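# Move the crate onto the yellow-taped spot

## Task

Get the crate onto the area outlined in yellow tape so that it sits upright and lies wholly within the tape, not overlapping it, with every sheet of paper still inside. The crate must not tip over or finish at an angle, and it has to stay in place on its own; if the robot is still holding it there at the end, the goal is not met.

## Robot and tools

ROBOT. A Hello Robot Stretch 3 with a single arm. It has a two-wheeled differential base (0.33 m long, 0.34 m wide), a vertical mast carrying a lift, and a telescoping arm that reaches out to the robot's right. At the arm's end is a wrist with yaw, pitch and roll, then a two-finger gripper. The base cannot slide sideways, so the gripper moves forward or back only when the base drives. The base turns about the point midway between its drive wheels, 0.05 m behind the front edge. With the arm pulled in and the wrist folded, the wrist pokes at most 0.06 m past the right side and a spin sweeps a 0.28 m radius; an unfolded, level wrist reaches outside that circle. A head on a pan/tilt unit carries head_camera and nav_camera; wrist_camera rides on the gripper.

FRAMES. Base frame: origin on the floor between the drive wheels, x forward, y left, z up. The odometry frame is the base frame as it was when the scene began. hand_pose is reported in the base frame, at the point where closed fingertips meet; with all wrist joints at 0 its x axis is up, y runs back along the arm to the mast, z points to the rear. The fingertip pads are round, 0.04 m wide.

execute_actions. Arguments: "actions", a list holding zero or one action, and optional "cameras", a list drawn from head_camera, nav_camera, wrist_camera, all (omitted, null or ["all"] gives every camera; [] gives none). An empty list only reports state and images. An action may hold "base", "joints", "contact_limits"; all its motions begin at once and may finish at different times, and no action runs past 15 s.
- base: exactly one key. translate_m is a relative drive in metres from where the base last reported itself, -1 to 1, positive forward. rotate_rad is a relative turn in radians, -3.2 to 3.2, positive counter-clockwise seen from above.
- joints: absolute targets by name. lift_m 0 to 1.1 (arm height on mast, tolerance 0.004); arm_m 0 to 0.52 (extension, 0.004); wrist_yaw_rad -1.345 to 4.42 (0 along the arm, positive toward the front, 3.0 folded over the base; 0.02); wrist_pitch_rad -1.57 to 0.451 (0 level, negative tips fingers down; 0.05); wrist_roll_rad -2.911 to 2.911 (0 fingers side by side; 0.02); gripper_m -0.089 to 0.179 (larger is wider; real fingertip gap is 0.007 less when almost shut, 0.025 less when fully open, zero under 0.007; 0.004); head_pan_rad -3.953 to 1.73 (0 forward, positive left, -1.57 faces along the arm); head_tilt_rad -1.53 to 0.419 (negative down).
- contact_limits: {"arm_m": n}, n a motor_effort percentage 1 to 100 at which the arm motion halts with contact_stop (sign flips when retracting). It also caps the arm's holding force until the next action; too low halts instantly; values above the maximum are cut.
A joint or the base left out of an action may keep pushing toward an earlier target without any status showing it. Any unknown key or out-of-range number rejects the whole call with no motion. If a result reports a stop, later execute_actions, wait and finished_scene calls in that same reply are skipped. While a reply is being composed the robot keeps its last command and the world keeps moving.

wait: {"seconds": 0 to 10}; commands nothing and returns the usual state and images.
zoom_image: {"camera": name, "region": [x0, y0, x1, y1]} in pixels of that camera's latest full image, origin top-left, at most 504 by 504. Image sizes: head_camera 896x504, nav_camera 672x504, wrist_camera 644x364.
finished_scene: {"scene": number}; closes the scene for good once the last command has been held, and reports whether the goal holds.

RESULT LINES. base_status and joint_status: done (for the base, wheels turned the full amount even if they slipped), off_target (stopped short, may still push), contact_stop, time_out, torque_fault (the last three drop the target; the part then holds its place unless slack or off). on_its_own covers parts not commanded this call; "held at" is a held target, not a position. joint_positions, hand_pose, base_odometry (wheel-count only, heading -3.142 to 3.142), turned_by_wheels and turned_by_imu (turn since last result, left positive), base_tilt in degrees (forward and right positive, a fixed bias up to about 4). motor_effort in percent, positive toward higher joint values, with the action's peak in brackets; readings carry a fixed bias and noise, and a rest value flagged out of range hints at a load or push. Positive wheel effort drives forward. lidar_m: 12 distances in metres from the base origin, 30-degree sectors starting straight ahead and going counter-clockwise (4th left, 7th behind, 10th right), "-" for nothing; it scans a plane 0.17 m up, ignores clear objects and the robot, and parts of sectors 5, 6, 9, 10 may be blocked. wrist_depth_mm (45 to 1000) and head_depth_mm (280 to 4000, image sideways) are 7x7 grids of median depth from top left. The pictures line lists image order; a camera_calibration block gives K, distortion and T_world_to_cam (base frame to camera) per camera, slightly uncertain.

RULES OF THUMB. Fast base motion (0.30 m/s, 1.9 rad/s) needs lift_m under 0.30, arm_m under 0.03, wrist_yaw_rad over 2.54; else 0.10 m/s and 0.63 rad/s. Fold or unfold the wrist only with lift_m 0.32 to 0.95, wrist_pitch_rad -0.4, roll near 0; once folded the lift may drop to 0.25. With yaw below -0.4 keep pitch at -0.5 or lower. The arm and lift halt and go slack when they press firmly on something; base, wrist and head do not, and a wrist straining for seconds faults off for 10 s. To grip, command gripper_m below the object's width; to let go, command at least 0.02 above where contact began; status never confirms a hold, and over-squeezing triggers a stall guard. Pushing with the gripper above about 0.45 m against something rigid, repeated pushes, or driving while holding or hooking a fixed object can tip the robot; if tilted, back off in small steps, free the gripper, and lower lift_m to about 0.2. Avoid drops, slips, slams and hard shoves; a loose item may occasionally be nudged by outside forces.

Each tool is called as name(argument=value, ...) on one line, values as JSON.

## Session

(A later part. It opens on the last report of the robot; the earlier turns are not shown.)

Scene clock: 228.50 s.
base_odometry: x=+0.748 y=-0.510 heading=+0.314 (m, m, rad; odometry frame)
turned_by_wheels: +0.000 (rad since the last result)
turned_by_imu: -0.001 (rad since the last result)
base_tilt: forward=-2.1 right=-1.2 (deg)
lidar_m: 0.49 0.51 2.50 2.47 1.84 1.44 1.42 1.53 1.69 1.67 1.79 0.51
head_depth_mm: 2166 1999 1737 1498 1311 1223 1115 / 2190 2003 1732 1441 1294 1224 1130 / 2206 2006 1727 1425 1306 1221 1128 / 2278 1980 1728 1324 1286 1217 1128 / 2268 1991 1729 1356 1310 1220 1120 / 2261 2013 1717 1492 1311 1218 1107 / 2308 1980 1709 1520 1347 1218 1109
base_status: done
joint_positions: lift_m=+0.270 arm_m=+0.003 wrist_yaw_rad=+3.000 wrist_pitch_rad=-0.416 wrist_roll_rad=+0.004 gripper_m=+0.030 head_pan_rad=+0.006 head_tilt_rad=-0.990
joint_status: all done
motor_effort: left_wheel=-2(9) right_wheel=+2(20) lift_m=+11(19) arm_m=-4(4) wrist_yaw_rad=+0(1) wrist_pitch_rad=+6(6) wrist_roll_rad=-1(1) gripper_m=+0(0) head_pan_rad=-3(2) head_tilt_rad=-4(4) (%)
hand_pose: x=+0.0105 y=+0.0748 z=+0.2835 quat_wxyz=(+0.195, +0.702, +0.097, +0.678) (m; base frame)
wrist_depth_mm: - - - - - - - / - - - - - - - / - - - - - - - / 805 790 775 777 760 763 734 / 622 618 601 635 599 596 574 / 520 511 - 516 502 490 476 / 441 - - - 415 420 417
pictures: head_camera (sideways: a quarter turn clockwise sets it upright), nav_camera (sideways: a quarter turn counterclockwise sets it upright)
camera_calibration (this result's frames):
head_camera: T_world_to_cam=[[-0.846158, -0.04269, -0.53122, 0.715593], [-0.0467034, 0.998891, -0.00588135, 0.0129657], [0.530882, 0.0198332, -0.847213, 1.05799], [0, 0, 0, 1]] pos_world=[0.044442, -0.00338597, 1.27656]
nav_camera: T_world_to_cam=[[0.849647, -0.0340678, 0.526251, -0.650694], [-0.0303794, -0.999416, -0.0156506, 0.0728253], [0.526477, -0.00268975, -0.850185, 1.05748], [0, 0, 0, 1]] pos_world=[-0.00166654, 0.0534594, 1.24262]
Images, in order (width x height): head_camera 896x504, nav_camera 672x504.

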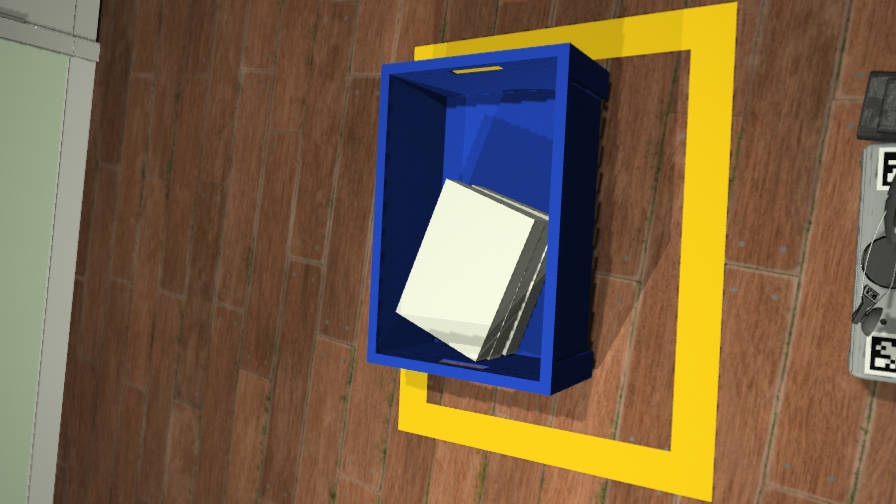

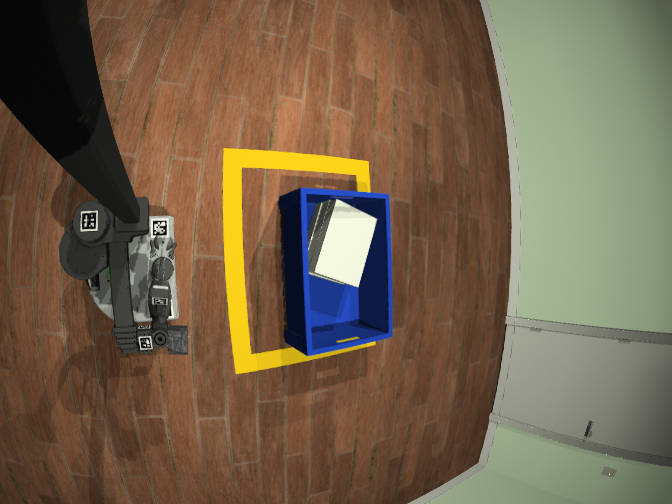

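execute_actions(actions=[{"base":{"rotate_rad":-1.6}}], cameras=[])

execute_actions(actions=[{"base":{"translate_m":0.72}}], cameras=[])

execute_actions(actions=[{"base":{"rotate_rad":1.6}}], cameras=[])

execute_actions(actions=[{"base":{"translate_m":0.67}}], cameras=[])

execute_actions(actions=[{"base":{"rotate_rad":1.6}}], cameras=["head_camera"])

Scene clock: 239.53 s.
base_odometry: x=+0.748 y=-0.510 heading=-1.286 (m, m, rad; odometry frame)
turned_by_wheels: -1.600 (rad since the last result)
turned_by_imu: -1.565 (rad since the last result)
base_tilt: forward=-2.2 right=-1.2 (deg)
lidar_m: 1.67 1.78 0.52 0.49 0.51 2.51 2.47 1.86 1.44 1.42 1.51 1.70
head_depth_mm: 1551 1847 1740 1534 1343 1218 1116 / 1579 1872 1723 1520 1355 1222 1125 / 1605 1868 1721 1518 1361 1221 1128 / 1625 1894 1724 1510 1348 1217 1125 / 1656 1911 1731 1515 1347 1219 1124 / 1684 1916 1722 1518 1343 1223 1104 / 1706 1930 1732 1514 1353 1216 1109
base_status: done
joint_positions: lift_m=+0.270 arm_m=+0.003 wrist_yaw_rad=+3.000 wrist_pitch_rad=-0.416 wrist_roll_rad=+0.004 gripper_m=+0.030 head_pan_rad=+0.006 head_tilt_rad=-0.990
joint_status: not commanded
motor_effort: left_wheel=+4(11) right_wheel=-6(11) lift_m=+12(12) arm_m=-4(4) wrist_yaw_rad=+0(1) wrist_pitch_rad=+6(6) wrist_roll_rad=-1(1) gripper_m=+1(0) head_pan_rad=-2(2) head_tilt_rad=-4(4) (%)
hand_pose: x=+0.0105 y=+0.0747 z=+0.2835 quat_wxyz=(+0.195, +0.702, +0.097, +0.678) (m; base frame)
wrist_depth_mm: - - - - - - - / - - 867 878 - - - / - - 562 584 609 - - / 806 763 595 629 651 753 744 / 623 605 592 632 612 593 596 / 519 515 - 520 508 496 484 / 435 - - - 409 421 415
pictures: none
No camera images: the call's "cameras" was empty. Leave "cameras" out to get every camera's image.

Scene clock: 243.80 s.
base_odometry: x=+0.950 y=-1.201 heading=-1.286 (m, m, rad; odometry frame)
turned_by_wheels: +0.000 (rad since the last result)
turned_by_imu: +0.002 (rad since the last result)
base_tilt: forward=-2.1 right=-1.2 (deg)
lidar_m: 0.96 1.02 1.50 2.25 0.62 0.71 3.15 1.94 1.51 1.48 1.26 0.98
head_depth_mm: 872 1035 1265 1478 1353 1224 1110 / 891 1051 1293 1498 1354 1225 1131 / 896 1076 1326 1509 1357 1220 1123 / 915 1086 1349 1512 1353 1218 1126 / 928 1106 1377 1507 1355 1224 1120 / 939 1132 1431 1515 1340 1213 1112 / 959 1156 1454 1507 1346 1217 1110
base_status: done
joint_positions: lift_m=+0.270 arm_m=+0.003 wrist_yaw_rad=+3.000 wrist_pitch_rad=-0.416 wrist_roll_rad=+0.004 gripper_m=+0.030 head_pan_rad=+0.006 head_tilt_rad=-0.990
joint_status: not commanded
motor_effort: left_wheel=+3(12) right_wheel=-4(9) lift_m=+11(12) arm_m=-4(4) wrist_yaw_rad=+1(0) wrist_pitch_rad=+6(6) wrist_roll_rad=-1(1) gripper_m=+0(1) head_pan_rad=-3(2) head_tilt_rad=-4(4) (%)
hand_pose: x=+0.0105 y=+0.0747 z=+0.2835 quat_wxyz=(+0.195, +0.702, +0.097, +0.678) (m; base frame)
wrist_depth_mm: - - - - - - - / - - - - - - - / 615 730 - - - - 958 / 549 707 783 760 773 772 762 / 595 599 614 625 598 593 596 / 506 517 - 520 505 496 490 / 439 - - - 406 416 419
pictures: none
No camera images: the call's "cameras" was empty. Leave "cameras" out to get every camera's image.

Scene clock: 246.07 s.
base_odometry: x=+0.950 y=-1.201 heading=+0.314 (m, m, rad; odometry frame)
turned_by_wheels: +1.600 (rad since the last result)
turned_by_imu: +1.564 (rad since the last result)
base_tilt: forward=-2.1 right=-1.2 (deg)
lidar_m: 2.25 0.62 0.72 3.15 1.91 1.50 1.48 1.23 0.97 0.96 1.03 1.53
head_depth_mm: 2117 2004 1740 1521 1356 1216 1109 / 2167 2020 1727 1525 1349 1230 1129 / 2211 2005 1715 1514 1362 1226 1125 / 2202 2002 1733 1516 1357 1220 1124 / 2243 2004 1716 1513 1347 1219 1122 / 2254 1999 1715 1488 1354 1225 1111 / 2256 1982 1718 1451 1306 1217 1109
base_status: done
joint_positions: lift_m=+0.270 arm_m=+0.003 wrist_yaw_rad=+3.000 wrist_pitch_rad=-0.416 wrist_roll_rad=+0.004 gripper_m=+0.030 head_pan_rad=+0.006 head_tilt_rad=-0.990
joint_status: not commanded
motor_effort: left_wheel=-4(11) right_wheel=+5(14) lift_m=+11(11) arm_m=-4(4) wrist_yaw_rad=+1(1) wrist_pitch_rad=+6(6) wrist_roll_rad=-1(2) gripper_m=+1(0) head_pan_rad=-2(3) head_tilt_rad=-3(5) (%)
hand_pose: x=+0.0105 y=+0.0747 z=+0.2835 quat_wxyz=(+0.195, +0.702, +0.097, +0.678) (m; base frame)
wrist_depth_mm: - - - - - - - / - - - - - 860 882 / - - - - - 736 546 / 806 784 795 775 748 701 583 / 628 631 612 618 599 587 584 / 515 512 - 527 507 487 486 / 442 - - - 414 421 416
pictures: none
No camera images: the call's "cameras" was empty. Leave "cameras" out to get every camera's image.

Scene clock: 250.10 s.
base_odometry: x=+1.587 y=-0.994 heading=+0.314 (m, m, rad; odometry frame)
turned_by_wheels: +0.000 (rad since the last result)
turned_by_imu: +0.001 (rad since the last result)
base_tilt: forward=-2.2 right=-1.2 (deg)
lidar_m: 1.59 1.73 0.40 0.39 0.39 2.17 2.14 1.32 1.04 1.03 1.11 1.62
head_depth_mm: 1482 1760 1729 1527 1356 1220 1114 / 1499 1777 1740 1521 1351 1223 1123 / 1524 1829 1711 1514 1349 1217 1128 / 1559 1866 1712 1515 1353 1214 1122 / 1602 1883 1733 1509 1347 1216 1122 / 1632 1912 1726 1514 1356 1213 1114 / 1661 1903 1715 1496 1345 1207 1095
base_status: done
joint_positions: lift_m=+0.270 arm_m=+0.003 wrist_yaw_rad=+3.000 wrist_pitch_rad=-0.416 wrist_roll_rad=+0.004 gripper_m=+0.030 head_pan_rad=+0.006 head_tilt_rad=-0.990
joint_status: not commanded
motor_effort: left_wheel=-4(8) right_wheel=+5(14) lift_m=+11(11) arm_m=-4(4) wrist_yaw_rad=+0(0) wrist_pitch_rad=+6(6) wrist_roll_rad=-1(1) gripper_m=+0(0) head_pan_rad=-2(2) head_tilt_rad=-3(4) (%)
hand_pose: x=+0.0105 y=+0.0747 z=+0.2835 quat_wxyz=(+0.195, +0.702, +0.097, +0.678) (m; base frame)
wrist_depth_mm: - - - - - - - / - - 918 932 - - - / - - 721 694 582 - - / 786 788 480 503 510 753 747 / 626 626 532 552 562 593 591 / 517 505 - 518 503 488 497 / 443 - - - 410 422 414
pictures: none
No camera images: the call's "cameras" was empty. Leave "cameras" out to get every camera's image.

Scene clock: 252.37 s.
base_odometry: x=+1.587 y=-0.994 heading=+1.914 (m, m, rad; odometry frame)
turned_by_wheels: +1.600 (rad since the last result)
turned_by_imu: +1.563 (rad since the last result)
base_tilt: forward=-2.2 right=-1.2 (deg)
lidar_m: 0.39 0.39 2.16 2.14 1.31 1.04 1.03 1.12 1.61 1.59 1.74 0.40
head_depth_mm: 2373 2004 1737 1523 1349 1231 1110 / 2388 1996 1726 1463 1310 1220 1126 / 2381 2000 1733 1347 1321 1222 1121 / 2389 1992 1718 1348 1342 1220 1122 / 2400 1981 1735 1484 1306 1215 1122 / 2368 2002 1721 1520 1350 1215 1106 / 2381 1994 1707 1501 1347 1217 1101
base_status: done
joint_positions: lift_m=+0.270 arm_m=+0.003 wrist_yaw_rad=+3.000 wrist_pitch_rad=-0.416 wrist_roll_rad=+0.004 gripper_m=+0.030 head_pan_rad=+0.006 head_tilt_rad=-0.990
joint_status: not commanded
motor_effort: left_wheel=-4(11) right_wheel=+5(14) lift_m=+12(12) arm_m=-4(4) wrist_yaw_rad=+1(0) wrist_pitch_rad=+6(6) wrist_roll_rad=-1(1) gripper_m=+0(0) head_pan_rad=-2(2) head_tilt_rad=-3(4) (%)
hand_pose: x=+0.0105 y=+0.0747 z=+0.2835 quat_wxyz=(+0.195, +0.702, +0.097, +0.678) (m; base frame)
wrist_depth_mm: - - - - - - - / - - - - - - - / - - - - - - - / 804 777 797 774 768 775 732 / 624 622 599 634 603 594 600 / 520 504 - 513 510 482 489 / 447 - - - 412 422 397
pictures: head_camera (sideways: a quarter turn clockwise sets it upright)
camera_calibration (this result's frames):
head_camera: T_world_to_cam=[[-0.846158, -0.0426902, -0.53122, 0.715593], [-0.0467035, 0.998891, -0.00588135, 0.0129657], [0.530882, 0.0198333, -0.847213, 1.05799], [0, 0, 0, 1]] pos_world=[0.044442, -0.00338596, 1.27656]
Images, in order (width x height): head_camera 896x504.

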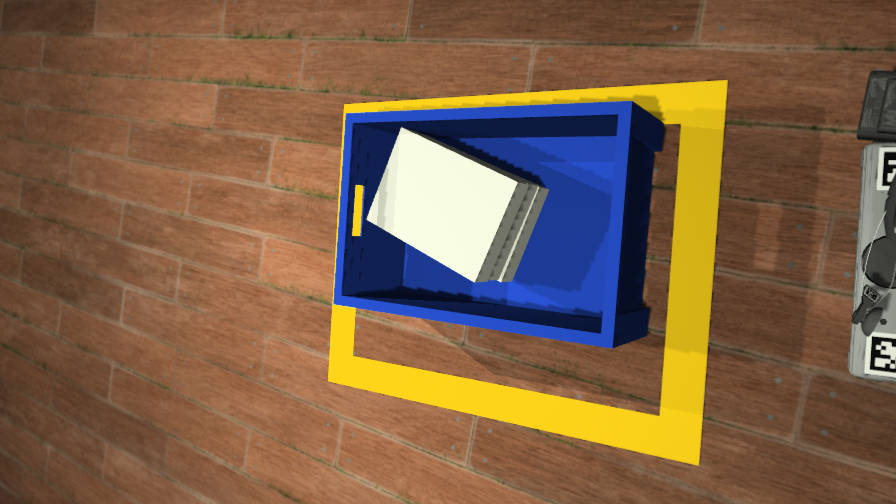

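execute_actions(actions=[{"base":{"rotate_rad":0.06}}], cameras=[])

execute_actions(actions=[{"base":{"translate_m":0.41},"joints":{"lift_m":0.32}}], cameras=[])

execute_actions(actions=[{"base":{"translate_m":-0.35},"joints":{"lift_m":0.27}}], cameras=[])

execute_actions(actions=[{"base":{"rotate_rad":-1.6}}], cameras=[])

execute_actions(actions=[{"base":{"translate_m":0.62}}], cameras=[])

execute_actions(actions=[{"base":{"rotate_rad":1.6}}], cameras=[])

execute_actions(actions=[{"base":{"translate_m":0.7}}], cameras=[])

execute_actions(actions=[{"base":{"rotate_rad":1.6}}], cameras=["head_camera"])

Scene clock: 260.87 s.
base_odometry: x=+1.587 y=-0.994 heading=+1.973 (m, m, rad; odometry frame)
turned_by_wheels: +0.060 (rad since the last result)
turned_by_imu: +0.058 (rad since the last result)
base_tilt: forward=-2.1 right=-1.2 (deg)
lidar_m: 0.39 0.39 2.15 2.13 1.26 1.03 1.03 1.14 1.60 1.59 1.79 0.40
head_depth_mm: 2402 2004 1709 1524 1360 1218 1110 / 2400 2004 1722 1373 1305 1206 1131 / 2376 1997 1727 1329 1333 1220 1127 / 2376 1994 1725 1437 1357 1207 1126 / 2384 1998 1712 1524 1314 1214 1124 / 2359 1999 1721 1509 1353 1217 1104 / 2372 1987 1723 1514 1347 1212 1108
base_status: done
joint_positions: lift_m=+0.270 arm_m=+0.003 wrist_yaw_rad=+3.000 wrist_pitch_rad=-0.416 wrist_roll_rad=+0.004 gripper_m=+0.030 head_pan_rad=+0.006 head_tilt_rad=-0.990
joint_status: not commanded
motor_effort: left_wheel=-4(9) right_wheel=+6(12) lift_m=+11(11) arm_m=-4(4) wrist_yaw_rad=+0(1) wrist_pitch_rad=+6(6) wrist_roll_rad=-2(1) gripper_m=+0(0) head_pan_rad=-2(2) head_tilt_rad=-4(5) (%)
hand_pose: x=+0.0105 y=+0.0747 z=+0.2835 quat_wxyz=(+0.195, +0.702, +0.097, +0.678) (m; base frame)
wrist_depth_mm: - - - - - - - / - - - - - - - / - - - - - - - / 799 780 777 742 740 753 751 / 620 623 620 633 615 611 591 / 515 508 - 515 512 499 490 / 441 - - - 411 421 414
pictures: none
No camera images: the call's "cameras" was empty. Leave "cameras" out to get every camera's image.

Scene clock: 265.93 s.
base_odometry: x=+1.427 y=-0.617 heading=+1.973 (m, m, rad; odometry frame)
turned_by_wheels: -0.001 (rad since the last result)
turned_by_imu: -0.007 (rad since the last result)
base_tilt: forward=-2.2 right=-1.2 (deg)
lidar_m: - - 2.08 2.06 1.74 1.43 1.43 1.58 1.67 0.19 0.15 -
head_depth_mm: 2388 2008 1734 1519 1348 1225 1116 / 2373 2014 1727 1525 1184 1165 1070 / 2409 1982 1742 1522 1180 1166 1128 / 2396 2014 1730 1513 1337 1189 1123 / 2384 1986 1714 1519 1311 1184 1107 / 2379 1984 1710 1511 1348 1219 1110 / 2359 1989 1719 1500 1346 1214 1105
base_status: translate_m off_target (by the wheels' count: +0.4099 of +0.4100)
joint_positions: lift_m=+0.320 arm_m=+0.003 wrist_yaw_rad=+3.000 wrist_pitch_rad=-0.416 wrist_roll_rad=+0.004 gripper_m=+0.030 head_pan_rad=+0.006 head_tilt_rad=-0.990
joint_status: all done
on_its_own: right_wheel is at rest, and its effort (+33) is outside its rest range (-18 to +18)
motor_effort: left_wheel=+3(11) right_wheel=+33(85) lift_m=+23(27) arm_m=-4(4) wrist_yaw_rad=+0(1) wrist_pitch_rad=+6(6) wrist_roll_rad=-2(1) gripper_m=+0(0) head_pan_rad=-2(3) head_tilt_rad=-4(5) (%)
hand_pose: x=+0.0105 y=+0.0748 z=+0.3328 quat_wxyz=(+0.195, +0.702, +0.097, +0.678) (m; base frame)
wrist_depth_mm: - - - - - - - / - - - - - - - / - - - - - - - / 917 876 892 861 895 835 819 / 705 694 683 723 683 660 662 / 581 570 - 561 575 549 286 / 482 503 - 500 256 283 295
pictures: none
No camera images: the call's "cameras" was empty. Leave "cameras" out to get every camera's image.

Scene clock: 268.93 s.
base_odometry: x=+1.564 y=-0.939 heading=+1.973 (m, m, rad; odometry frame)
turned_by_wheels: +0.000 (rad since the last result)
turned_by_imu: -0.001 (rad since the last result)
base_tilt: forward=-2.2 right=-1.1 (deg)
lidar_m: 0.40 0.41 2.13 2.12 1.33 1.09 1.09 1.20 1.61 1.60 1.80 0.42
head_depth_mm: 2393 2012 1735 1507 1353 1223 1116 / 2409 2011 1720 1395 1263 1226 1128 / 2390 2003 1728 1324 1349 1213 1125 / 2376 2008 1726 1440 1351 1220 1124 / 2377 1994 1736 1487 1311 1219 1122 / 2376 1995 1718 1500 1345 1214 1110 / 2373 1981 1714 1511 1346 1221 1113
base_status: done
joint_positions: lift_m=+0.270 arm_m=+0.003 wrist_yaw_rad=+3.000 wrist_pitch_rad=-0.416 wrist_roll_rad=+0.004 gripper_m=+0.030 head_pan_rad=+0.006 head_tilt_rad=-0.990
joint_status: all done
motor_effort: left_wheel=-2(9) right_wheel=+2(24) lift_m=+11(19) arm_m=-4(4) wrist_yaw_rad=+0(0) wrist_pitch_rad=+6(6) wrist_roll_rad=-1(1) gripper_m=+0(1) head_pan_rad=-3(2) head_tilt_rad=-4(4) (%)
hand_pose: x=+0.0105 y=+0.0748 z=+0.2835 quat_wxyz=(+0.195, +0.702, +0.097, +0.678) (m; base frame)
wrist_depth_mm: - - - - - - - / - - - - - - - / - - - - - - - / 811 787 776 769 782 737 733 / 623 610 616 640 593 598 581 / 508 510 - 526 506 490 489 / 443 - - - 409 421 420
pictures: none
No camera images: the call's "cameras" was empty. Leave "cameras" out to get every camera's image.

Scene clock: 271.13 s.
base_odometry: x=+1.564 y=-0.939 heading=+0.373 (m, m, rad; odometry frame)
turned_by_wheels: -1.600 (rad since the last result)
turned_by_imu: -1.564 (rad since the last result)
base_tilt: forward=-2.2 right=-1.1 (deg)
lidar_m: 1.60 1.78 0.42 0.40 0.41 2.14 2.12 1.35 1.09 1.08 1.20 1.61
head_depth_mm: 1484 1749 1734 1525 1355 1218 1112 / 1523 1793 1724 1527 1360 1220 1127 / 1545 1850 1725 1521 1349 1217 1130 / 1591 1872 1714 1507 1353 1215 1126 / 1655 1895 1725 1510 1343 1225 1124 / 1687 1925 1720 1511 1348 1218 1114 / 1725 1942 1719 1516 1351 1200 1101
base_status: done
joint_positions: lift_m=+0.270 arm_m=+0.003 wrist_yaw_rad=+3.000 wrist_pitch_rad=-0.416 wrist_roll_rad=+0.004 gripper_m=+0.030 head_pan_rad=+0.006 head_tilt_rad=-0.990
joint_status: not commanded
motor_effort: left_wheel=+4(13) right_wheel=-6(11) lift_m=+12(11) arm_m=-4(4) wrist_yaw_rad=+1(0) wrist_pitch_rad=+6(6) wrist_roll_rad=-1(1) gripper_m=+0(1) head_pan_rad=-2(2) head_tilt_rad=-3(3) (%)
hand_pose: x=+0.0105 y=+0.0748 z=+0.2835 quat_wxyz=(+0.195, +0.702, +0.097, +0.678) (m; base frame)
wrist_depth_mm: - - - - - - - / - - - 948 - - - / - - 615 696 525 - - / 796 809 492 529 523 750 751 / 629 627 558 557 569 593 595 / 508 504 - 519 500 491 495 / 439 - - - 412 423 419
pictures: none
No camera images: the call's "cameras" was empty. Leave "cameras" out to get every camera's image.

Scene clock: 274.90 s.
base_odometry: x=+2.141 y=-0.713 heading=+0.373 (m, m, rad; odometry frame)
turned_by_wheels: +0.000 (rad since the last result)
turned_by_imu: +0.001 (rad since the last result)
base_tilt: forward=-2.2 right=-1.2 (deg)
lidar_m: 1.00 1.12 1.74 2.93 0.52 0.54 2.73 1.46 1.19 1.18 1.26 1.00
head_depth_mm: 904 1068 1297 1499 1351 1230 1111 / 923 1088 1341 1517 1348 1219 1131 / 942 1120 1387 1513 1350 1217 1121 / 972 1152 1445 1508 1347 1215 1132 / 1015 1208 1513 1508 1356 1219 1123 / 1037 1247 1554 1508 1353 1216 1108 / 1062 1286 1612 1518 1345 1209 1110
base_status: done
joint_positions: lift_m=+0.270 arm_m=+0.003 wrist_yaw_rad=+3.000 wrist_pitch_rad=-0.416 wrist_roll_rad=+0.004 gripper_m=+0.030 head_pan_rad=+0.006 head_tilt_rad=-0.990
joint_status: not commanded
motor_effort: left_wheel=+4(11) right_wheel=-5(9) lift_m=+12(12) arm_m=-4(4) wrist_yaw_rad=+0(0) wrist_pitch_rad=+5(5) wrist_roll_rad=-2(2) gripper_m=+0(0) head_pan_rad=-2(3) head_tilt_rad=-4(4) (%)
hand_pose: x=+0.0105 y=+0.0748 z=+0.2835 quat_wxyz=(+0.195, +0.702, +0.097, +0.678) (m; base frame)
wrist_depth_mm: - - - - - - - / - - - - - - - / 651 634 - - - - - / 465 656 770 765 764 751 733 / 484 584 624 640 604 601 592 / 507 505 - 521 512 504 488 / 446 - - - 415 415 412
pictures: none
No camera images: the call's "cameras" was empty. Leave "cameras" out to get every camera's image.

Scene clock: 277.17 s.
base_odometry: x=+2.141 y=-0.713 heading=+1.973 (m, m, rad; odometry frame)
turned_by_wheels: +1.600 (rad since the last result)
turned_by_imu: +1.564 (rad since the last result)
base_tilt: forward=-2.1 right=-1.1 (deg)
lidar_m: 2.94 0.52 0.55 2.73 1.44 1.19 1.18 1.21 1.00 1.00 1.13 1.79
head_depth_mm: 2390 2015 1733 1518 1353 1231 1114 / 2397 2017 1731 1522 1361 1223 1129 / 2386 1984 1717 1505 1364 1222 1131 / 2369 2002 1736 1516 1353 1218 1126 / 2368 1983 1729 1507 1348 1225 1132 / 2360 2004 1719 1430 1340 1209 1105 / 2356 2004 1687 1346 1247 1217 1103
base_status: done
joint_positions: lift_m=+0.270 arm_m=+0.003 wrist_yaw_rad=+3.000 wrist_pitch_rad=-0.416 wrist_roll_rad=+0.004 gripper_m=+0.030 head_pan_rad=+0.006 head_tilt_rad=-0.990
joint_status: not commanded
motor_effort: left_wheel=-4(9) right_wheel=+4(14) lift_m=+11(12) arm_m=-4(4) wrist_yaw_rad=+1(0) wrist_pitch_rad=+5(5) wrist_roll_rad=-2(2) gripper_m=+1(0) head_pan_rad=-2(3) head_tilt_rad=-4(4) (%)
hand_pose: x=+0.0105 y=+0.0748 z=+0.2835 quat_wxyz=(+0.195, +0.702, +0.097, +0.678) (m; base frame)
wrist_depth_mm: - - - - - - - / - - - - - 830 819 / - - - - - 626 501 / 794 787 799 764 741 572 537 / 624 627 627 632 610 579 584 / 507 507 - 526 510 502 498 / 438 - - - 410 422 416
pictures: none
No camera images: the call's "cameras" was empty. Leave "cameras" out to get every camera's image.

Scene clock: 281.37 s.
base_odometry: x=+1.867 y=-0.069 heading=+1.973 (m, m, rad; odometry frame)
turned_by_wheels: +0.000 (rad since the last result)
turned_by_imu: +0.001 (rad since the last result)
base_tilt: forward=-2.1 right=-1.1 (deg)
lidar_m: 2.26 2.52 0.36 0.35 0.37 1.87 1.86 1.37 1.14 1.14 1.27 2.01
head_depth_mm: 2354 2024 1727 1526 1364 1222 1119 / 2202 1994 1726 1520 1349 1222 1123 / 2219 2009 1735 1520 1351 1216 1125 / 2258 2003 1727 1511 1357 1220 1119 / 2301 1987 1720 1509 1348 1214 1126 / 2331 2003 1714 1508 1344 1213 1112 / 2364 1999 1713 1518 1358 1120 1081
base_status: done
joint_positions: lift_m=+0.270 arm_m=+0.003 wrist_yaw_rad=+3.000 wrist_pitch_rad=-0.416 wrist_roll_rad=+0.004 gripper_m=+0.030 head_pan_rad=+0.006 head_tilt_rad=-0.990
joint_status: not commanded
motor_effort: left_wheel=-4(4) right_wheel=+5(14) lift_m=+12(11) arm_m=-4(4) wrist_yaw_rad=+0(0) wrist_pitch_rad=+6(6) wrist_roll_rad=-1(2) gripper_m=+0(0) head_pan_rad=-3(2) head_tilt_rad=-4(3) (%)
hand_pose: x=+0.0105 y=+0.0748 z=+0.2835 quat_wxyz=(+0.195, +0.702, +0.097, +0.678) (m; base frame)
wrist_depth_mm: - - - - - - - / - - - - - - - / - 519 756 663 627 - - / 733 423 442 451 464 689 762 / 639 461 493 497 516 579 587 / 510 497 - 518 507 492 489 / 440 - - - 416 423 421
pictures: none
No camera images: the call's "cameras" was empty. Leave "cameras" out to get every camera's image.

Scene clock: 283.63 s.
base_odometry: x=+1.867 y=-0.069 heading=-2.711 (m, m, rad; odometry frame)
turned_by_wheels: +1.600 (rad since the last result)
turned_by_imu: +1.564 (rad since the last result)
base_tilt: forward=-2.1 right=-1.2 (deg)
lidar_m: 0.35 0.37 1.87 1.86 1.35 1.15 1.14 1.27 2.07 2.25 2.55 0.36
head_depth_mm: 2333 1996 1727 1525 1338 1220 1114 / 2357 2010 1723 1512 1204 1188 1124 / 2385 1993 1736 1410 1180 1194 1117 / 2408 2011 1733 1427 1229 1205 1121 / 2381 1994 1716 1437 1347 1218 1128 / 2365 1996 1738 1490 1228 1218 1111 / 2364 1992 1717 1513 1352 1213 1098
base_status: done
joint_positions: lift_m=+0.270 arm_m=+0.003 wrist_yaw_rad=+3.000 wrist_pitch_rad=-0.416 wrist_roll_rad=+0.004 gripper_m=+0.030 head_pan_rad=+0.006 head_tilt_rad=-0.990
joint_status: not commanded
motor_effort: left_wheel=-4(10) right_wheel=+5(14) lift_m=+11(11) arm_m=-4(4) wrist_yaw_rad=+0(0) wrist_pitch_rad=+6(6) wrist_roll_rad=-2(1) gripper_m=+0(0) head_pan_rad=-2(3) head_tilt_rad=-4(4) (%)
hand_pose: x=+0.0105 y=+0.0747 z=+0.2835 quat_wxyz=(+0.195, +0.702, +0.097, +0.678) (m; base frame)
wrist_depth_mm: - - - - - - - / - - - - - - - / - - - - - - - / 817 790 781 773 757 760 390 / 635 623 625 623 612 573 386 / 514 510 - 520 500 482 400 / 439 - - - 411 419 397
pictures: head_camera (sideways: a quarter turn clockwise sets it upright)
camera_calibration (this result's frames):
head_camera: T_world_to_cam=[[-0.846181, -0.0426431, -0.531187, 0.71555], [-0.046648, 0.998894, -0.00587976, 0.0129633], [0.530851, 0.0198035, -0.847234, 1.05802], [0, 0, 0, 1]] pos_world=[0.0444408, -0.00338811, 1.27656]
Images, in order (width x height): head_camera 896x504.

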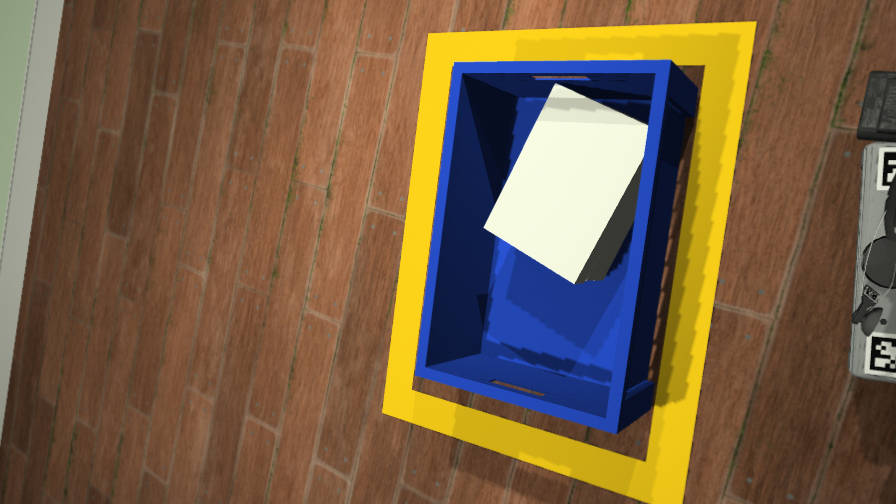

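execute_actions(actions=[{"base":{"rotate_rad":0.08}}], cameras=[])

execute_actions(actions=[{"base":{"translate_m":0.40},"joints":{"lift_m":0.32}}], cameras=[])

execute_actions(actions=[{"base":{"translate_m":-0.42},"joints":{"lift_m":0.27}}], cameras=["head_camera","nav_camera"])

Scene clock: 289.60 s.
base_odometry: x=+1.867 y=-0.069 heading=-2.631 (m, m, rad; odometry frame)
turned_by_wheels: +0.080 (rad since the last result)
turned_by_imu: +0.078 (rad since the last result)
base_tilt: forward=-2.1 right=-1.1 (deg)
lidar_m: 0.35 0.38 1.86 1.86 1.29 1.14 1.14 1.34 2.25 2.26 0.41 0.35
head_depth_mm: 2322 2011 1722 1517 1292 1207 1113 / 2364 2005 1739 1525 1190 1173 1122 / 2399 1989 1735 1393 1191 1186 1135 / 2367 1988 1728 1434 1282 1201 1128 / 2394 2002 1721 1422 1347 1217 1123 / 2373 1997 1698 1514 1284 1216 1109 / 2399 1985 1717 1516 1339 1217 1108
base_status: done
joint_positions: lift_m=+0.270 arm_m=+0.003 wrist_yaw_rad=+3.000 wrist_pitch_rad=-0.416 wrist_roll_rad=+0.004 gripper_m=+0.030 head_pan_rad=+0.006 head_tilt_rad=-0.990
joint_status: not commanded
motor_effort: left_wheel=-3(11) right_wheel=+4(12) lift_m=+11(11) arm_m=-4(4) wrist_yaw_rad=+0(0) wrist_pitch_rad=+6(6) wrist_roll_rad=-2(1) gripper_m=+0(0) head_pan_rad=-3(2) head_tilt_rad=-5(4) (%)
hand_pose: x=+0.0105 y=+0.0748 z=+0.2835 quat_wxyz=(+0.195, +0.702, +0.097, +0.678) (m; base frame)
wrist_depth_mm: - - - - - - - / - - - - - - - / - - - - - - - / 804 780 780 759 754 767 396 / 617 626 606 622 595 590 389 / 511 510 - 525 503 490 413 / 442 - - - 417 419 394
pictures: none
No camera images: the call's "cameras" was empty. Leave "cameras" out to get every camera's image.

Scene clock: 294.47 s.
base_odometry: x=+1.518 y=-0.264 heading=-2.632 (m, m, rad; odometry frame)
turned_by_wheels: -0.001 (rad since the last result)
turned_by_imu: -0.009 (rad since the last result)
base_tilt: forward=-2.1 right=-1.2 (deg)
lidar_m: - - 0.15 0.20 1.73 1.52 1.52 1.76 2.37 0.19 0.15 -
head_depth_mm: 2063 2002 1722 1527 1354 1109 1000 / 2152 1994 1729 1520 1357 1071 995 / 2186 2008 1725 1513 1354 1068 1004 / 2267 1990 1727 1524 1343 1205 1113 / 2281 1988 1718 1505 1341 1217 1119 / 2314 1998 1716 1512 1351 1172 1078 / 2367 1992 1735 1505 1349 1213 1109
base_status: translate_m off_target (by the wheels' count: +0.3998 of +0.4000)
joint_positions: lift_m=+0.320 arm_m=+0.003 wrist_yaw_rad=+3.000 wrist_pitch_rad=-0.416 wrist_roll_rad=+0.004 gripper_m=+0.030 head_pan_rad=+0.006 head_tilt_rad=-0.990
joint_status: all done
on_its_own: right_wheel is at rest, and its effort (+51) is outside its rest range (-18 to +18)
motor_effort: left_wheel=-2(11) right_wheel=+51(100) lift_m=+24(27) arm_m=-4(4) wrist_yaw_rad=+0(1) wrist_pitch_rad=+5(6) wrist_roll_rad=-1(1) gripper_m=+0(0) head_pan_rad=-3(3) head_tilt_rad=-6(3) (%)
hand_pose: x=+0.0104 y=+0.0748 z=+0.3328 quat_wxyz=(+0.195, +0.702, +0.097, +0.679) (m; base frame)
wrist_depth_mm: - - - - - - - / - - - - - - - / - - - - - - - / 902 880 887 840 839 866 832 / 691 707 679 688 371 390 398 / 578 567 - 519 414 441 433 / 484 502 - 281 460 464 440
pictures: none
No camera images: the call's "cameras" was empty. Leave "cameras" out to get every camera's image.

Scene clock: 297.77 s.
base_odometry: x=+1.885 y=-0.059 heading=-2.632 (m, m, rad; odometry frame)
turned_by_wheels: +0.000 (rad since the last result)
turned_by_imu: -0.001 (rad since the last result)
base_tilt: forward=-2.1 right=-1.2 (deg)
lidar_m: 0.47 0.48 1.87 1.87 1.27 1.12 1.12 1.30 2.25 2.25 2.65 0.48
head_depth_mm: 2334 2009 1725 1491 1316 1221 1111 / 2364 1992 1736 1346 1227 1228 1128 / 2377 1997 1734 1320 1236 1220 1123 / 2388 2004 1728 1439 1291 1214 1131 / 2369 1989 1722 1437 1305 1220 1131 / 2400 2008 1712 1509 1302 1212 1110 / 2371 1986 1721 1504 1345 1217 1109
base_status: done
joint_positions: lift_m=+0.270 arm_m=+0.003 wrist_yaw_rad=+3.000 wrist_pitch_rad=-0.416 wrist_roll_rad=+0.004 gripper_m=+0.030 head_pan_rad=+0.006 head_tilt_rad=-0.990
joint_status: all done
motor_effort: left_wheel=-2(11) right_wheel=+1(33) lift_m=+12(23) arm_m=-4(4) wrist_yaw_rad=+0(0) wrist_pitch_rad=+6(6) wrist_roll_rad=-1(2) gripper_m=+1(0) head_pan_rad=-2(2) head_tilt_rad=-4(4) (%)
hand_pose: x=+0.0104 y=+0.0748 z=+0.2836 quat_wxyz=(+0.195, +0.702, +0.097, +0.679) (m; base frame)
wrist_depth_mm: - - - - - - - / - - - - - - - / - - - - - - - / 810 787 772 763 780 734 745 / 627 623 607 646 607 590 567 / 514 513 - 528 516 486 455 / 438 - - - 412 417 420
pictures: head_camera (sideways: a quarter turn clockwise sets it upright), nav_camera (sideways: a quarter turn counterclockwise sets it upright)
camera_calibration (this result's frames):
head_camera: T_world_to_cam=[[-0.846182, -0.0426223, -0.531187, 0.71555], [-0.0466235, 0.998895, -0.00587976, 0.0129631], [0.530851, 0.0197905, -0.847234, 1.05802], [0, 0, 0, 1]] pos_world=[0.0444407, -0.00338905, 1.27656]
nav_camera: T_world_to_cam=[[0.849665, -0.0341358, 0.526218, -0.650651], [-0.0304601, -0.999413, -0.0156491, 0.072824], [0.526443, -0.00273215, -0.850206, 1.05751], [0, 0, 0, 1]] pos_world=[-0.00166456, 0.05346, 1.24262]
Images, in order (width x height): head_camera 896x504, nav_camera 672x504.

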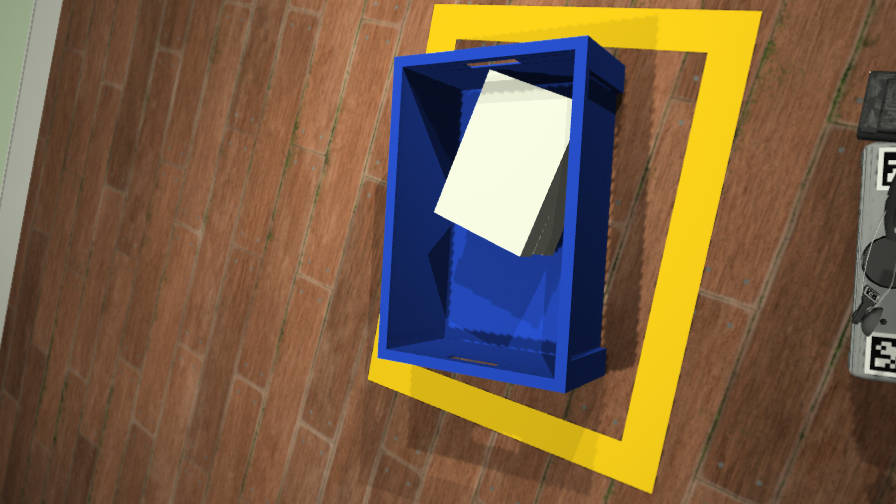

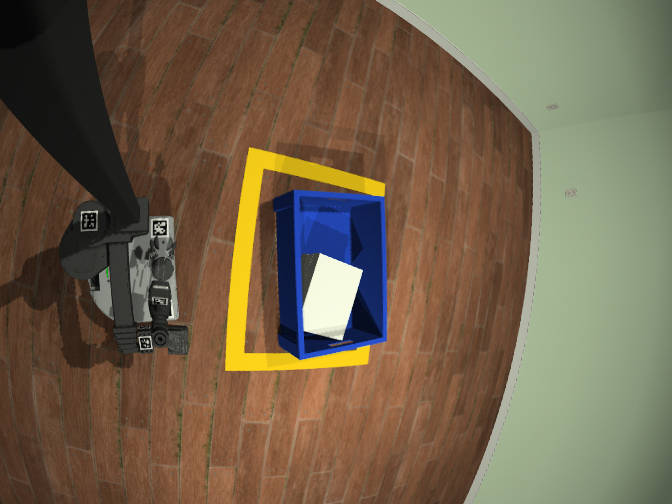

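execute_actions(actions=[{"base":{"rotate_rad":1.425}}], cameras=[])

execute_actions(actions=[{"base":{"translate_m":0.75}}], cameras=[])

execute_actions(actions=[{"base":{"rotate_rad":-1.6}}], cameras=[])

execute_actions(actions=[{"base":{"translate_m":1.0}}], cameras=[])

execute_actions(actions=[{"base":{"translate_m":0.4}}], cameras=[])

execute_actions(actions=[{"base":{"rotate_rad":-1.6}}], cameras=[])

execute_actions(actions=[{"base":{"translate_m":0.75}}], cameras=[])

execute_actions(actions=[{"base":{"rotate_rad":-1.6}}], cameras=["head_camera","nav_camera"])

Scene clock: 310.37 s.
base_odometry: x=+1.885 y=-0.059 heading=-1.207 (m, m, rad; odometry frame)
turned_by_wheels: +1.425 (rad since the last result)
turned_by_imu: +1.392 (rad since the last result)
base_tilt: forward=-2.1 right=-1.2 (deg)
lidar_m: 1.86 1.41 1.14 1.12 1.21 1.81 2.25 2.45 0.51 0.47 0.47 1.89
head_depth_mm: 1748 1955 1725 1527 1351 1205 1110 / 1770 1938 1721 1524 1358 1222 1123 / 1794 1995 1726 1515 1345 1221 1120 / 1828 1995 1715 1523 1354 1219 1124 / 1882 2002 1731 1520 1355 1216 1126 / 1908 1991 1724 1510 1350 1219 1104 / 1947 2006 1705 1505 1344 1216 1105
base_status: done
joint_positions: lift_m=+0.270 arm_m=+0.003 wrist_yaw_rad=+3.000 wrist_pitch_rad=-0.416 wrist_roll_rad=+0.004 gripper_m=+0.030 head_pan_rad=+0.006 head_tilt_rad=-0.990
joint_status: not commanded
motor_effort: left_wheel=-4(10) right_wheel=+5(14) lift_m=+12(12) arm_m=-4(4) wrist_yaw_rad=+0(0) wrist_pitch_rad=+6(6) wrist_roll_rad=-2(1) gripper_m=+0(0) head_pan_rad=-2(2) head_tilt_rad=-4(3) (%)
hand_pose: x=+0.0104 y=+0.0748 z=+0.2836 quat_wxyz=(+0.195, +0.702, +0.097, +0.679) (m; base frame)
wrist_depth_mm: - - - - - - - / - - - - - - - / - - - - - - - / 803 811 770 786 753 754 760 / 619 612 624 625 601 589 601 / 509 505 - 513 507 488 483 / 438 - - - 415 419 423
pictures: none
No camera images: the call's "cameras" was empty. Leave "cameras" out to get every camera's image.

Scene clock: 314.73 s.
base_odometry: x=+2.152 y=-0.760 heading=-1.207 (m, m, rad; odometry frame)
turned_by_wheels: +0.000 (rad since the last result)
turned_by_imu: +0.001 (rad since the last result)
base_tilt: forward=-2.2 right=-1.2 (deg)
lidar_m: 1.13 1.22 1.03 1.01 1.12 1.67 2.97 0.59 0.60 2.71 1.45 1.14
head_depth_mm: 1039 1223 1488 1517 1349 1217 1113 / 1050 1244 1529 1514 1347 1216 1126 / 1070 1270 1570 1504 1350 1220 1124 / 1090 1302 1596 1526 1354 1218 1126 / 1112 1330 1627 1510 1347 1222 1119 / 1132 1364 1636 1507 1346 1213 1106 / 1156 1393 1644 1513 1343 1215 1107
base_status: done
joint_positions: lift_m=+0.270 arm_m=+0.003 wrist_yaw_rad=+3.000 wrist_pitch_rad=-0.416 wrist_roll_rad=+0.004 gripper_m=+0.030 head_pan_rad=+0.006 head_tilt_rad=-0.990
joint_status: not commanded
motor_effort: left_wheel=-3(8) right_wheel=+5(12) lift_m=+11(12) arm_m=-4(4) wrist_yaw_rad=+0(0) wrist_pitch_rad=+6(5) wrist_roll_rad=-1(2) gripper_m=+0(0) head_pan_rad=-2(2) head_tilt_rad=-4(3) (%)
hand_pose: x=+0.0104 y=+0.0748 z=+0.2836 quat_wxyz=(+0.195, +0.702, +0.097, +0.679) (m; base frame)
wrist_depth_mm: 929 - 943 920 970 943 966 / - - - - - - - / - - - - - - - / 795 786 778 759 761 763 776 / 618 620 602 636 600 597 586 / 513 507 - 514 500 496 488 / 442 - - - 413 425 419
pictures: none
No camera images: the call's "cameras" was empty. Leave "cameras" out to get every camera's image.

Scene clock: 316.87 s.
base_odometry: x=+2.152 y=-0.760 heading=-2.807 (m, m, rad; odometry frame)
turned_by_wheels: -1.600 (rad since the last result)
turned_by_imu: -1.564 (rad since the last result)
base_tilt: forward=-2.2 right=-1.1 (deg)
lidar_m: 2.71 1.47 1.15 1.13 1.21 1.03 1.02 1.11 1.63 2.98 0.59 0.59
head_depth_mm: 2396 2014 1732 1373 1303 1218 1106 / 2354 2005 1726 1518 1354 1215 1128 / 2369 2012 1728 1518 1350 1226 1125 / 2398 1993 1730 1513 1346 1219 1125 / 2411 1976 1733 1512 1353 1214 1119 / 2374 1998 1708 1500 1355 1214 1109 / 2281 1995 1714 1505 1348 1218 1109
base_status: done
joint_positions: lift_m=+0.270 arm_m=+0.003 wrist_yaw_rad=+3.000 wrist_pitch_rad=-0.416 wrist_roll_rad=+0.004 gripper_m=+0.030 head_pan_rad=+0.006 head_tilt_rad=-0.990
joint_status: not commanded
motor_effort: left_wheel=+4(10) right_wheel=-5(10) lift_m=+12(11) arm_m=-4(4) wrist_yaw_rad=+0(0) wrist_pitch_rad=+6(5) wrist_roll_rad=-1(1) gripper_m=+0(1) head_pan_rad=-2(3) head_tilt_rad=-4(4) (%)
hand_pose: x=+0.0104 y=+0.0748 z=+0.2836 quat_wxyz=(+0.195, +0.702, +0.097, +0.679) (m; base frame)
wrist_depth_mm: - - - - - - - / - - - - - - - / - - - - - - - / 801 790 777 787 780 741 734 / 626 622 608 628 608 592 579 / 509 504 - 521 496 499 483 / 443 - - - 408 423 415
pictures: none
No camera images: the call's "cameras" was empty. Leave "cameras" out to get every camera's image.

Scene clock: 321.87 s.
base_odometry: x=+1.207 y=-1.088 heading=-2.807 (m, m, rad; odometry frame)
turned_by_wheels: +0.000 (rad since the last result)
turned_by_imu: +0.002 (rad since the last result)
base_tilt: forward=-2.2 right=-1.2 (deg)
lidar_m: 1.73 1.34 1.05 1.03 1.11 1.64 2.00 0.58 0.40 0.62 2.24 1.76
head_depth_mm: 1625 1877 1729 1511 1360 1222 1113 / 1642 1892 1731 1524 1353 1219 1126 / 1676 1923 1729 1513 1347 1226 1124 / 1698 1915 1733 1512 1356 1216 1122 / 1729 1944 1720 1519 1344 1219 1129 / 1741 1969 1719 1522 1355 1216 1115 / 1804 1982 1725 1510 1349 1217 1102
base_status: done
joint_positions: lift_m=+0.270 arm_m=+0.003 wrist_yaw_rad=+3.000 wrist_pitch_rad=-0.416 wrist_roll_rad=+0.004 gripper_m=+0.030 head_pan_rad=+0.006 head_tilt_rad=-0.990
joint_status: not commanded
motor_effort: left_wheel=+4(12) right_wheel=-5(9) lift_m=+11(11) arm_m=-4(4) wrist_yaw_rad=+0(0) wrist_pitch_rad=+5(6) wrist_roll_rad=-2(2) gripper_m=+0(0) head_pan_rad=-2(3) head_tilt_rad=-3(4) (%)
hand_pose: x=+0.0104 y=+0.0748 z=+0.2836 quat_wxyz=(+0.195, +0.702, +0.097, +0.679) (m; base frame)
wrist_depth_mm: 914 - 942 954 934 922 - / - - - - - - - / - - - - - - - / 801 798 790 770 775 766 740 / 625 618 617 630 599 598 587 / 514 506 - 517 497 498 483 / 439 - - - 406 419 419
pictures: none
No camera images: the call's "cameras" was empty. Leave "cameras" out to get every camera's image.

Scene clock: 324.93 s.
base_odometry: x=+0.829 y=-1.220 heading=-2.807 (m, m, rad; odometry frame)
turned_by_wheels: +0.000 (rad since the last result)
turned_by_imu: +0.001 (rad since the last result)
base_tilt: forward=-2.1 right=-1.2 (deg)
lidar_m: 1.33 1.29 1.01 0.99 1.06 1.58 2.39 0.68 0.80 3.12 1.73 1.36
head_depth_mm: 1239 1459 1662 1512 1347 1222 1112 / 1259 1487 1693 1510 1353 1229 1125 / 1280 1515 1700 1524 1358 1222 1126 / 1304 1551 1718 1513 1351 1223 1127 / 1325 1605 1720 1518 1353 1215 1126 / 1349 1603 1718 1508 1354 1221 1110 / 1369 1656 1714 1517 1347 1213 1106
base_status: done
joint_positions: lift_m=+0.270 arm_m=+0.003 wrist_yaw_rad=+3.000 wrist_pitch_rad=-0.416 wrist_roll_rad=+0.004 gripper_m=+0.030 head_pan_rad=+0.006 head_tilt_rad=-0.990
joint_status: not commanded
motor_effort: left_wheel=+3(11) right_wheel=-5(10) lift_m=+12(12) arm_m=-4(4) wrist_yaw_rad=+0(0) wrist_pitch_rad=+6(6) wrist_roll_rad=-1(1) gripper_m=+0(0) head_pan_rad=-1(3) head_tilt_rad=-4(5) (%)
hand_pose: x=+0.0104 y=+0.0748 z=+0.2836 quat_wxyz=(+0.195, +0.702, +0.097, +0.679) (m; base frame)
wrist_depth_mm: 920 - 900 916 951 925 979 / 958 - - - - - - / - - - - - - - / 786 807 785 773 757 762 750 / 625 616 608 626 613 597 579 / 522 507 - 529 505 497 486 / 441 - - - 415 419 415
pictures: none
No camera images: the call's "cameras" was empty. Leave "cameras" out to get every camera's image.

Scene clock: 327.20 s.
base_odometry: x=+0.829 y=-1.220 heading=+1.877 (m, m, rad; odometry frame)
turned_by_wheels: -1.600 (rad since the last result)
turned_by_imu: -1.564 (rad since the last result)
base_tilt: forward=-2.1 right=-1.2 (deg)
lidar_m: 3.12 1.76 1.36 1.33 1.31 1.01 0.99 1.05 1.54 2.39 0.68 0.78
head_depth_mm: 2414 2003 1738 1494 1353 1220 1115 / 2396 2000 1727 1521 1350 1214 1127 / 2374 2011 1721 1511 1356 1221 1121 / 2393 1994 1729 1510 1347 1214 1125 / 2398 2004 1726 1518 1354 1227 1123 / 2340 1984 1727 1505 1356 1221 1108 / 2367 2005 1720 1512 1354 1213 1104
base_status: done
joint_positions: lift_m=+0.270 arm_m=+0.003 wrist_yaw_rad=+3.000 wrist_pitch_rad=-0.416 wrist_roll_rad=+0.004 gripper_m=+0.030 head_pan_rad=+0.006 head_tilt_rad=-0.990
joint_status: not commanded
motor_effort: left_wheel=+4(14) right_wheel=-5(12) lift_m=+12(11) arm_m=-4(4) wrist_yaw_rad=+0(0) wrist_pitch_rad=+5(6) wrist_roll_rad=-2(2) gripper_m=+1(1) head_pan_rad=-2(3) head_tilt_rad=-5(4) (%)
hand_pose: x=+0.0104 y=+0.0748 z=+0.2836 quat_wxyz=(+0.195, +0.702, +0.097, +0.679) (m; base frame)
wrist_depth_mm: - - - - - - - / - - - - - - - / - - - - - - - / 794 799 779 756 778 761 746 / 631 624 612 628 595 590 595 / 513 509 - 514 502 497 491 / 442 - - - 416 417 416
pictures: none
No camera images: the call's "cameras" was empty. Leave "cameras" out to get every camera's image.

Scene clock: 331.57 s.
base_odometry: x=+0.603 y=-0.505 heading=+1.877 (m, m, rad; odometry frame)
turned_by_wheels: +0.000 (rad since the last result)
turned_by_imu: +0.002 (rad since the last result)
base_tilt: forward=-2.2 right=-1.2 (deg)
lidar_m: 2.41 1.67 1.30 1.27 1.36 1.77 1.73 1.85 0.57 0.51 0.50 2.44
head_depth_mm: 2271 2026 1724 1510 1354 1218 1115 / 2254 2008 1747 1517 1361 1220 1136 / 2325 1993 1726 1515 1349 1226 1121 / 2324 1991 1724 1507 1337 1222 1118 / 2363 1999 1717 1503 1343 1216 1119 / 2379 1998 1717 1505 1350 1215 1107 / 2399 1976 1703 1510 1350 1214 1109
base_status: done
joint_positions: lift_m=+0.270 arm_m=+0.003 wrist_yaw_rad=+3.000 wrist_pitch_rad=-0.416 wrist_roll_rad=+0.004 gripper_m=+0.030 head_pan_rad=+0.006 head_tilt_rad=-0.990
joint_status: not commanded
motor_effort: left_wheel=+3(11) right_wheel=-5(9) lift_m=+12(11) arm_m=-4(4) wrist_yaw_rad=+1(0) wrist_pitch_rad=+6(6) wrist_roll_rad=-2(1) gripper_m=+0(1) head_pan_rad=-2(2) head_tilt_rad=-4(3) (%)
hand_pose: x=+0.0104 y=+0.0748 z=+0.2836 quat_wxyz=(+0.195, +0.702, +0.097, +0.679) (m; base frame)
wrist_depth_mm: - - - - - - - / - - - - - - - / - - - - - - - / 794 798 792 782 761 752 749 / 625 626 606 631 607 608 595 / 511 509 - 520 503 492 487 / 444 - - - 414 430 420
pictures: none
No camera images: the call's "cameras" was empty. Leave "cameras" out to get every camera's image.

Scene clock: 333.77 s.
base_odometry: x=+0.603 y=-0.505 heading=+0.277 (m, m, rad; odometry frame)
turned_by_wheels: -1.600 (rad since the last result)
turned_by_imu: -1.564 (rad since the last result)
base_tilt: forward=-2.1 right=-1.2 (deg)
lidar_m: 0.51 0.50 2.46 2.41 1.71 1.30 1.28 1.35 1.77 1.73 1.83 0.57
head_depth_mm: 2246 2015 1733 1515 1329 1226 1113 / 2272 2007 1723 1458 1320 1226 1126 / 2298 2014 1717 1467 1317 1218 1123 / 2314 1999 1723 1314 1303 1220 1120 / 2303 2004 1728 1338 1285 1220 1122 / 2333 1994 1716 1483 1324 1210 1111 / 2377 1976 1723 1506 1344 1209 1105
base_status: done
joint_positions: lift_m=+0.270 arm_m=+0.003 wrist_yaw_rad=+3.000 wrist_pitch_rad=-0.416 wrist_roll_rad=+0.004 gripper_m=+0.030 head_pan_rad=+0.006 head_tilt_rad=-0.990
joint_status: not commanded
motor_effort: left_wheel=+4(11) right_wheel=-5(13) lift_m=+12(11) arm_m=-4(4) wrist_yaw_rad=+0(0) wrist_pitch_rad=+6(6) wrist_roll_rad=-1(1) gripper_m=+0(1) head_pan_rad=-3(2) head_tilt_rad=-4(3) (%)
hand_pose: x=+0.0104 y=+0.0748 z=+0.2836 quat_wxyz=(+0.195, +0.702, +0.097, +0.679) (m; base frame)
wrist_depth_mm: - - - - - - - / - - - - - - - / - - - - - - - / 779 806 775 772 773 743 752 / 628 607 606 632 611 599 589 / 514 511 - 518 504 493 475 / 436 - - - 411 423 418
pictures: head_camera (sideways: a quarter turn clockwise sets it upright), nav_camera (sideways: a quarter turn counterclockwise sets it upright)
camera_calibration (this result's frames):
head_camera: T_world_to_cam=[[-0.846182, -0.0426227, -0.531187, 0.71555], [-0.046624, 0.998895, -0.00587976, 0.0129631], [0.530851, 0.0197907, -0.847234, 1.05802], [0, 0, 0, 1]] pos_world=[0.0444407, -0.00338903, 1.27656]
nav_camera: T_world_to_cam=[[0.849665, -0.0341354, 0.526218, -0.650651], [-0.0304597, -0.999413, -0.0156491, 0.072824], [0.526443, -0.00273189, -0.850206, 1.05751], [0, 0, 0, 1]] pos_world=[-0.00166459, 0.05346, 1.24262]
Images, in order (width x height): head_camera 896x504, nav_camera 672x504.

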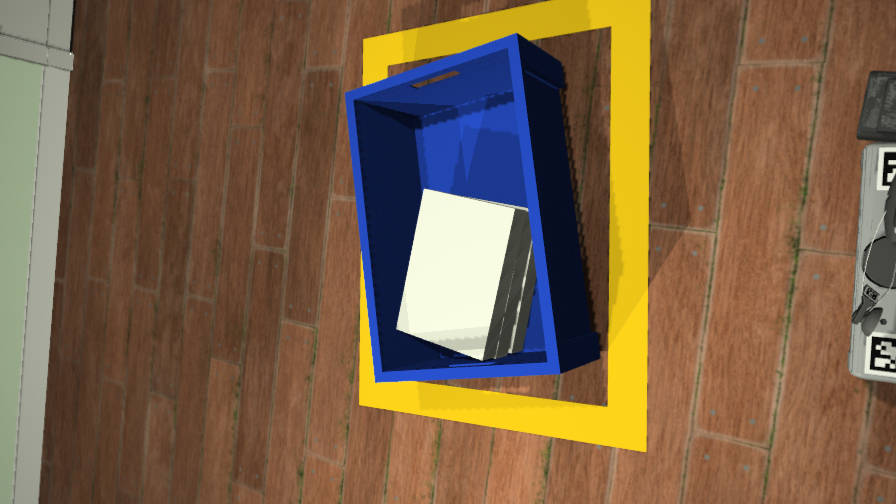

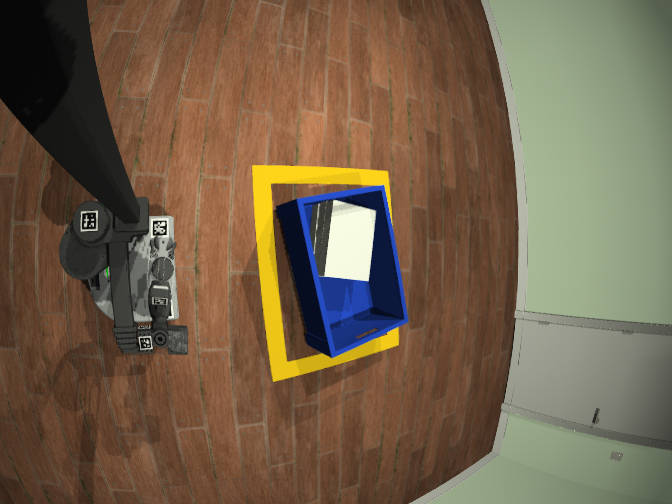

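execute_actions(actions=[{"base":{"translate_m":0.66},"joints":{"lift_m":0.32}}], cameras=[])

execute_actions(actions=[{"base":{"translate_m":-0.5},"joints":{"lift_m":0.27}}], cameras=["head_camera"])

Scene clock: 351.03 s.
base_odometry: x=+1.238 y=-0.324 heading=+0.277 (m, m, rad; odometry frame)
turned_by_wheels: +0.000 (rad since the last result)
turned_by_imu: +0.003 (rad since the last result)
base_tilt: forward=-2.2 right=-1.2 (deg)
lidar_m: - - 0.15 0.19 2.51 1.96 1.93 2.04 1.81 0.19 0.15 -
head_depth_mm: 1706 1911 1727 1515 1353 1135 1037 / 1736 1934 1714 1521 1351 1214 1123 / 1752 1953 1719 1512 1346 1197 1110 / 1783 1968 1716 1515 1352 1064 1089 / 1809 1968 1731 1513 1351 1065 1118 / 1845 2005 1707 1496 1353 1080 1074 / 1860 1984 1728 1506 1343 1215 1094
base_status: translate_m off_target (by the wheels' count: +0.6599 of +0.6600)
joint_positions: lift_m=+0.320 arm_m=+0.003 wrist_yaw_rad=+3.000 wrist_pitch_rad=-0.416 wrist_roll_rad=+0.004 gripper_m=+0.030 head_pan_rad=+0.005 head_tilt_rad=-0.992
joint_status: all done
on_its_own: right_wheel is at rest, and its effort (+29) is outside its rest range (-18 to +18)
motor_effort: left_wheel=+12(74) right_wheel=+29(38) lift_m=+24(25) arm_m=-3(4) wrist_yaw_rad=+0(0) wrist_pitch_rad=+5(6) wrist_roll_rad=-1(1) gripper_m=+0(0) head_pan_rad=-2(2) head_tilt_rad=-3(4) (%)
hand_pose: x=+0.0104 y=+0.0748 z=+0.3328 quat_wxyz=(+0.195, +0.702, +0.097, +0.678) (m; base frame)
wrist_depth_mm: - - - - - - - / - - - - - - - / - - - - - - - / 886 920 850 881 837 844 836 / 698 694 680 662 383 405 408 / 575 573 - 526 430 363 356 / 487 488 - 263 444 317 306
pictures: none
No camera images: the call's "cameras" was empty. Leave "cameras" out to get every camera's image.

Scene clock: 354.67 s.
base_odometry: x=+0.757 y=-0.461 heading=+0.277 (m, m, rad; odometry frame)
turned_by_wheels: +0.000 (rad since the last result)
turned_by_imu: -0.001 (rad since the last result)
base_tilt: forward=-2.2 right=-1.1 (deg)
lidar_m: 0.54 0.56 2.43 2.40 1.91 1.46 1.43 1.51 1.78 1.74 1.84 0.56
head_depth_mm: 2154 1979 1725 1496 1342 1215 1112 / 2204 2003 1724 1453 1312 1216 1124 / 2207 2005 1713 1452 1305 1226 1122 / 2222 1975 1723 1330 1303 1215 1127 / 2247 1997 1710 1368 1305 1213 1128 / 2252 2005 1713 1488 1330 1210 1106 / 2263 1997 1714 1505 1340 1216 1106
base_status: done
joint_positions: lift_m=+0.270 arm_m=+0.003 wrist_yaw_rad=+3.000 wrist_pitch_rad=-0.416 wrist_roll_rad=+0.004 gripper_m=+0.030 head_pan_rad=+0.005 head_tilt_rad=-0.992
joint_status: all done
motor_effort: left_wheel=+1(7) right_wheel=-2(19) lift_m=+12(18) arm_m=-3(3) wrist_yaw_rad=+0(1) wrist_pitch_rad=+6(6) wrist_roll_rad=-1(2) gripper_m=+0(1) head_pan_rad=-3(3) head_tilt_rad=-3(2) (%)
hand_pose: x=+0.0104 y=+0.0748 z=+0.2835 quat_wxyz=(+0.195, +0.702, +0.097, +0.678) (m; base frame)
wrist_depth_mm: - - - - - - - / - - - - - - - / - - - - - - - / 800 787 775 773 772 764 749 / 618 615 608 641 602 593 594 / 509 506 - 519 505 493 486 / 441 - - - 410 422 419
pictures: head_camera (sideways: a quarter turn clockwise sets it upright)
camera_calibration (this result's frames):
head_camera: T_world_to_cam=[[-0.847309, -0.0419058, -0.529445, 0.713288], [-0.0457832, 0.998935, -0.00579601, 0.0128489], [0.529124, 0.0193287, -0.848324, 1.05944], [0, 0, 0, 1]] pos_world=[0.0443856, -0.00342202, 1.27647]
Images, in order (width x height): head_camera 896x504.

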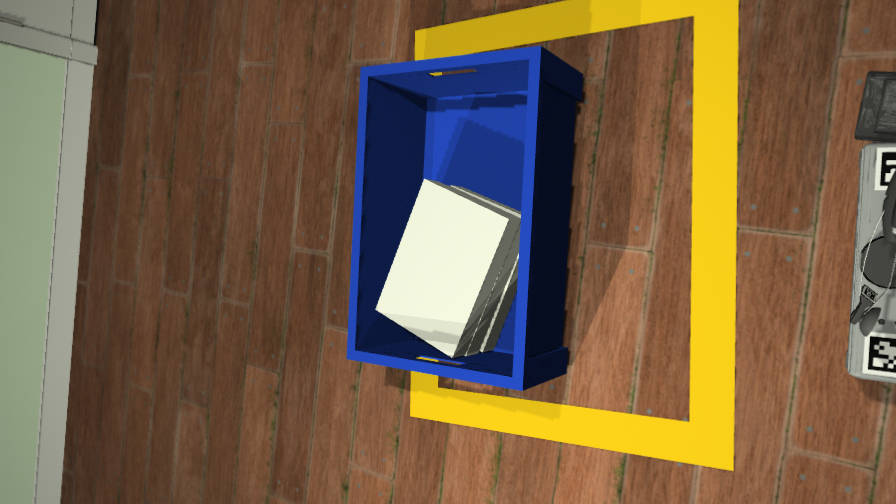

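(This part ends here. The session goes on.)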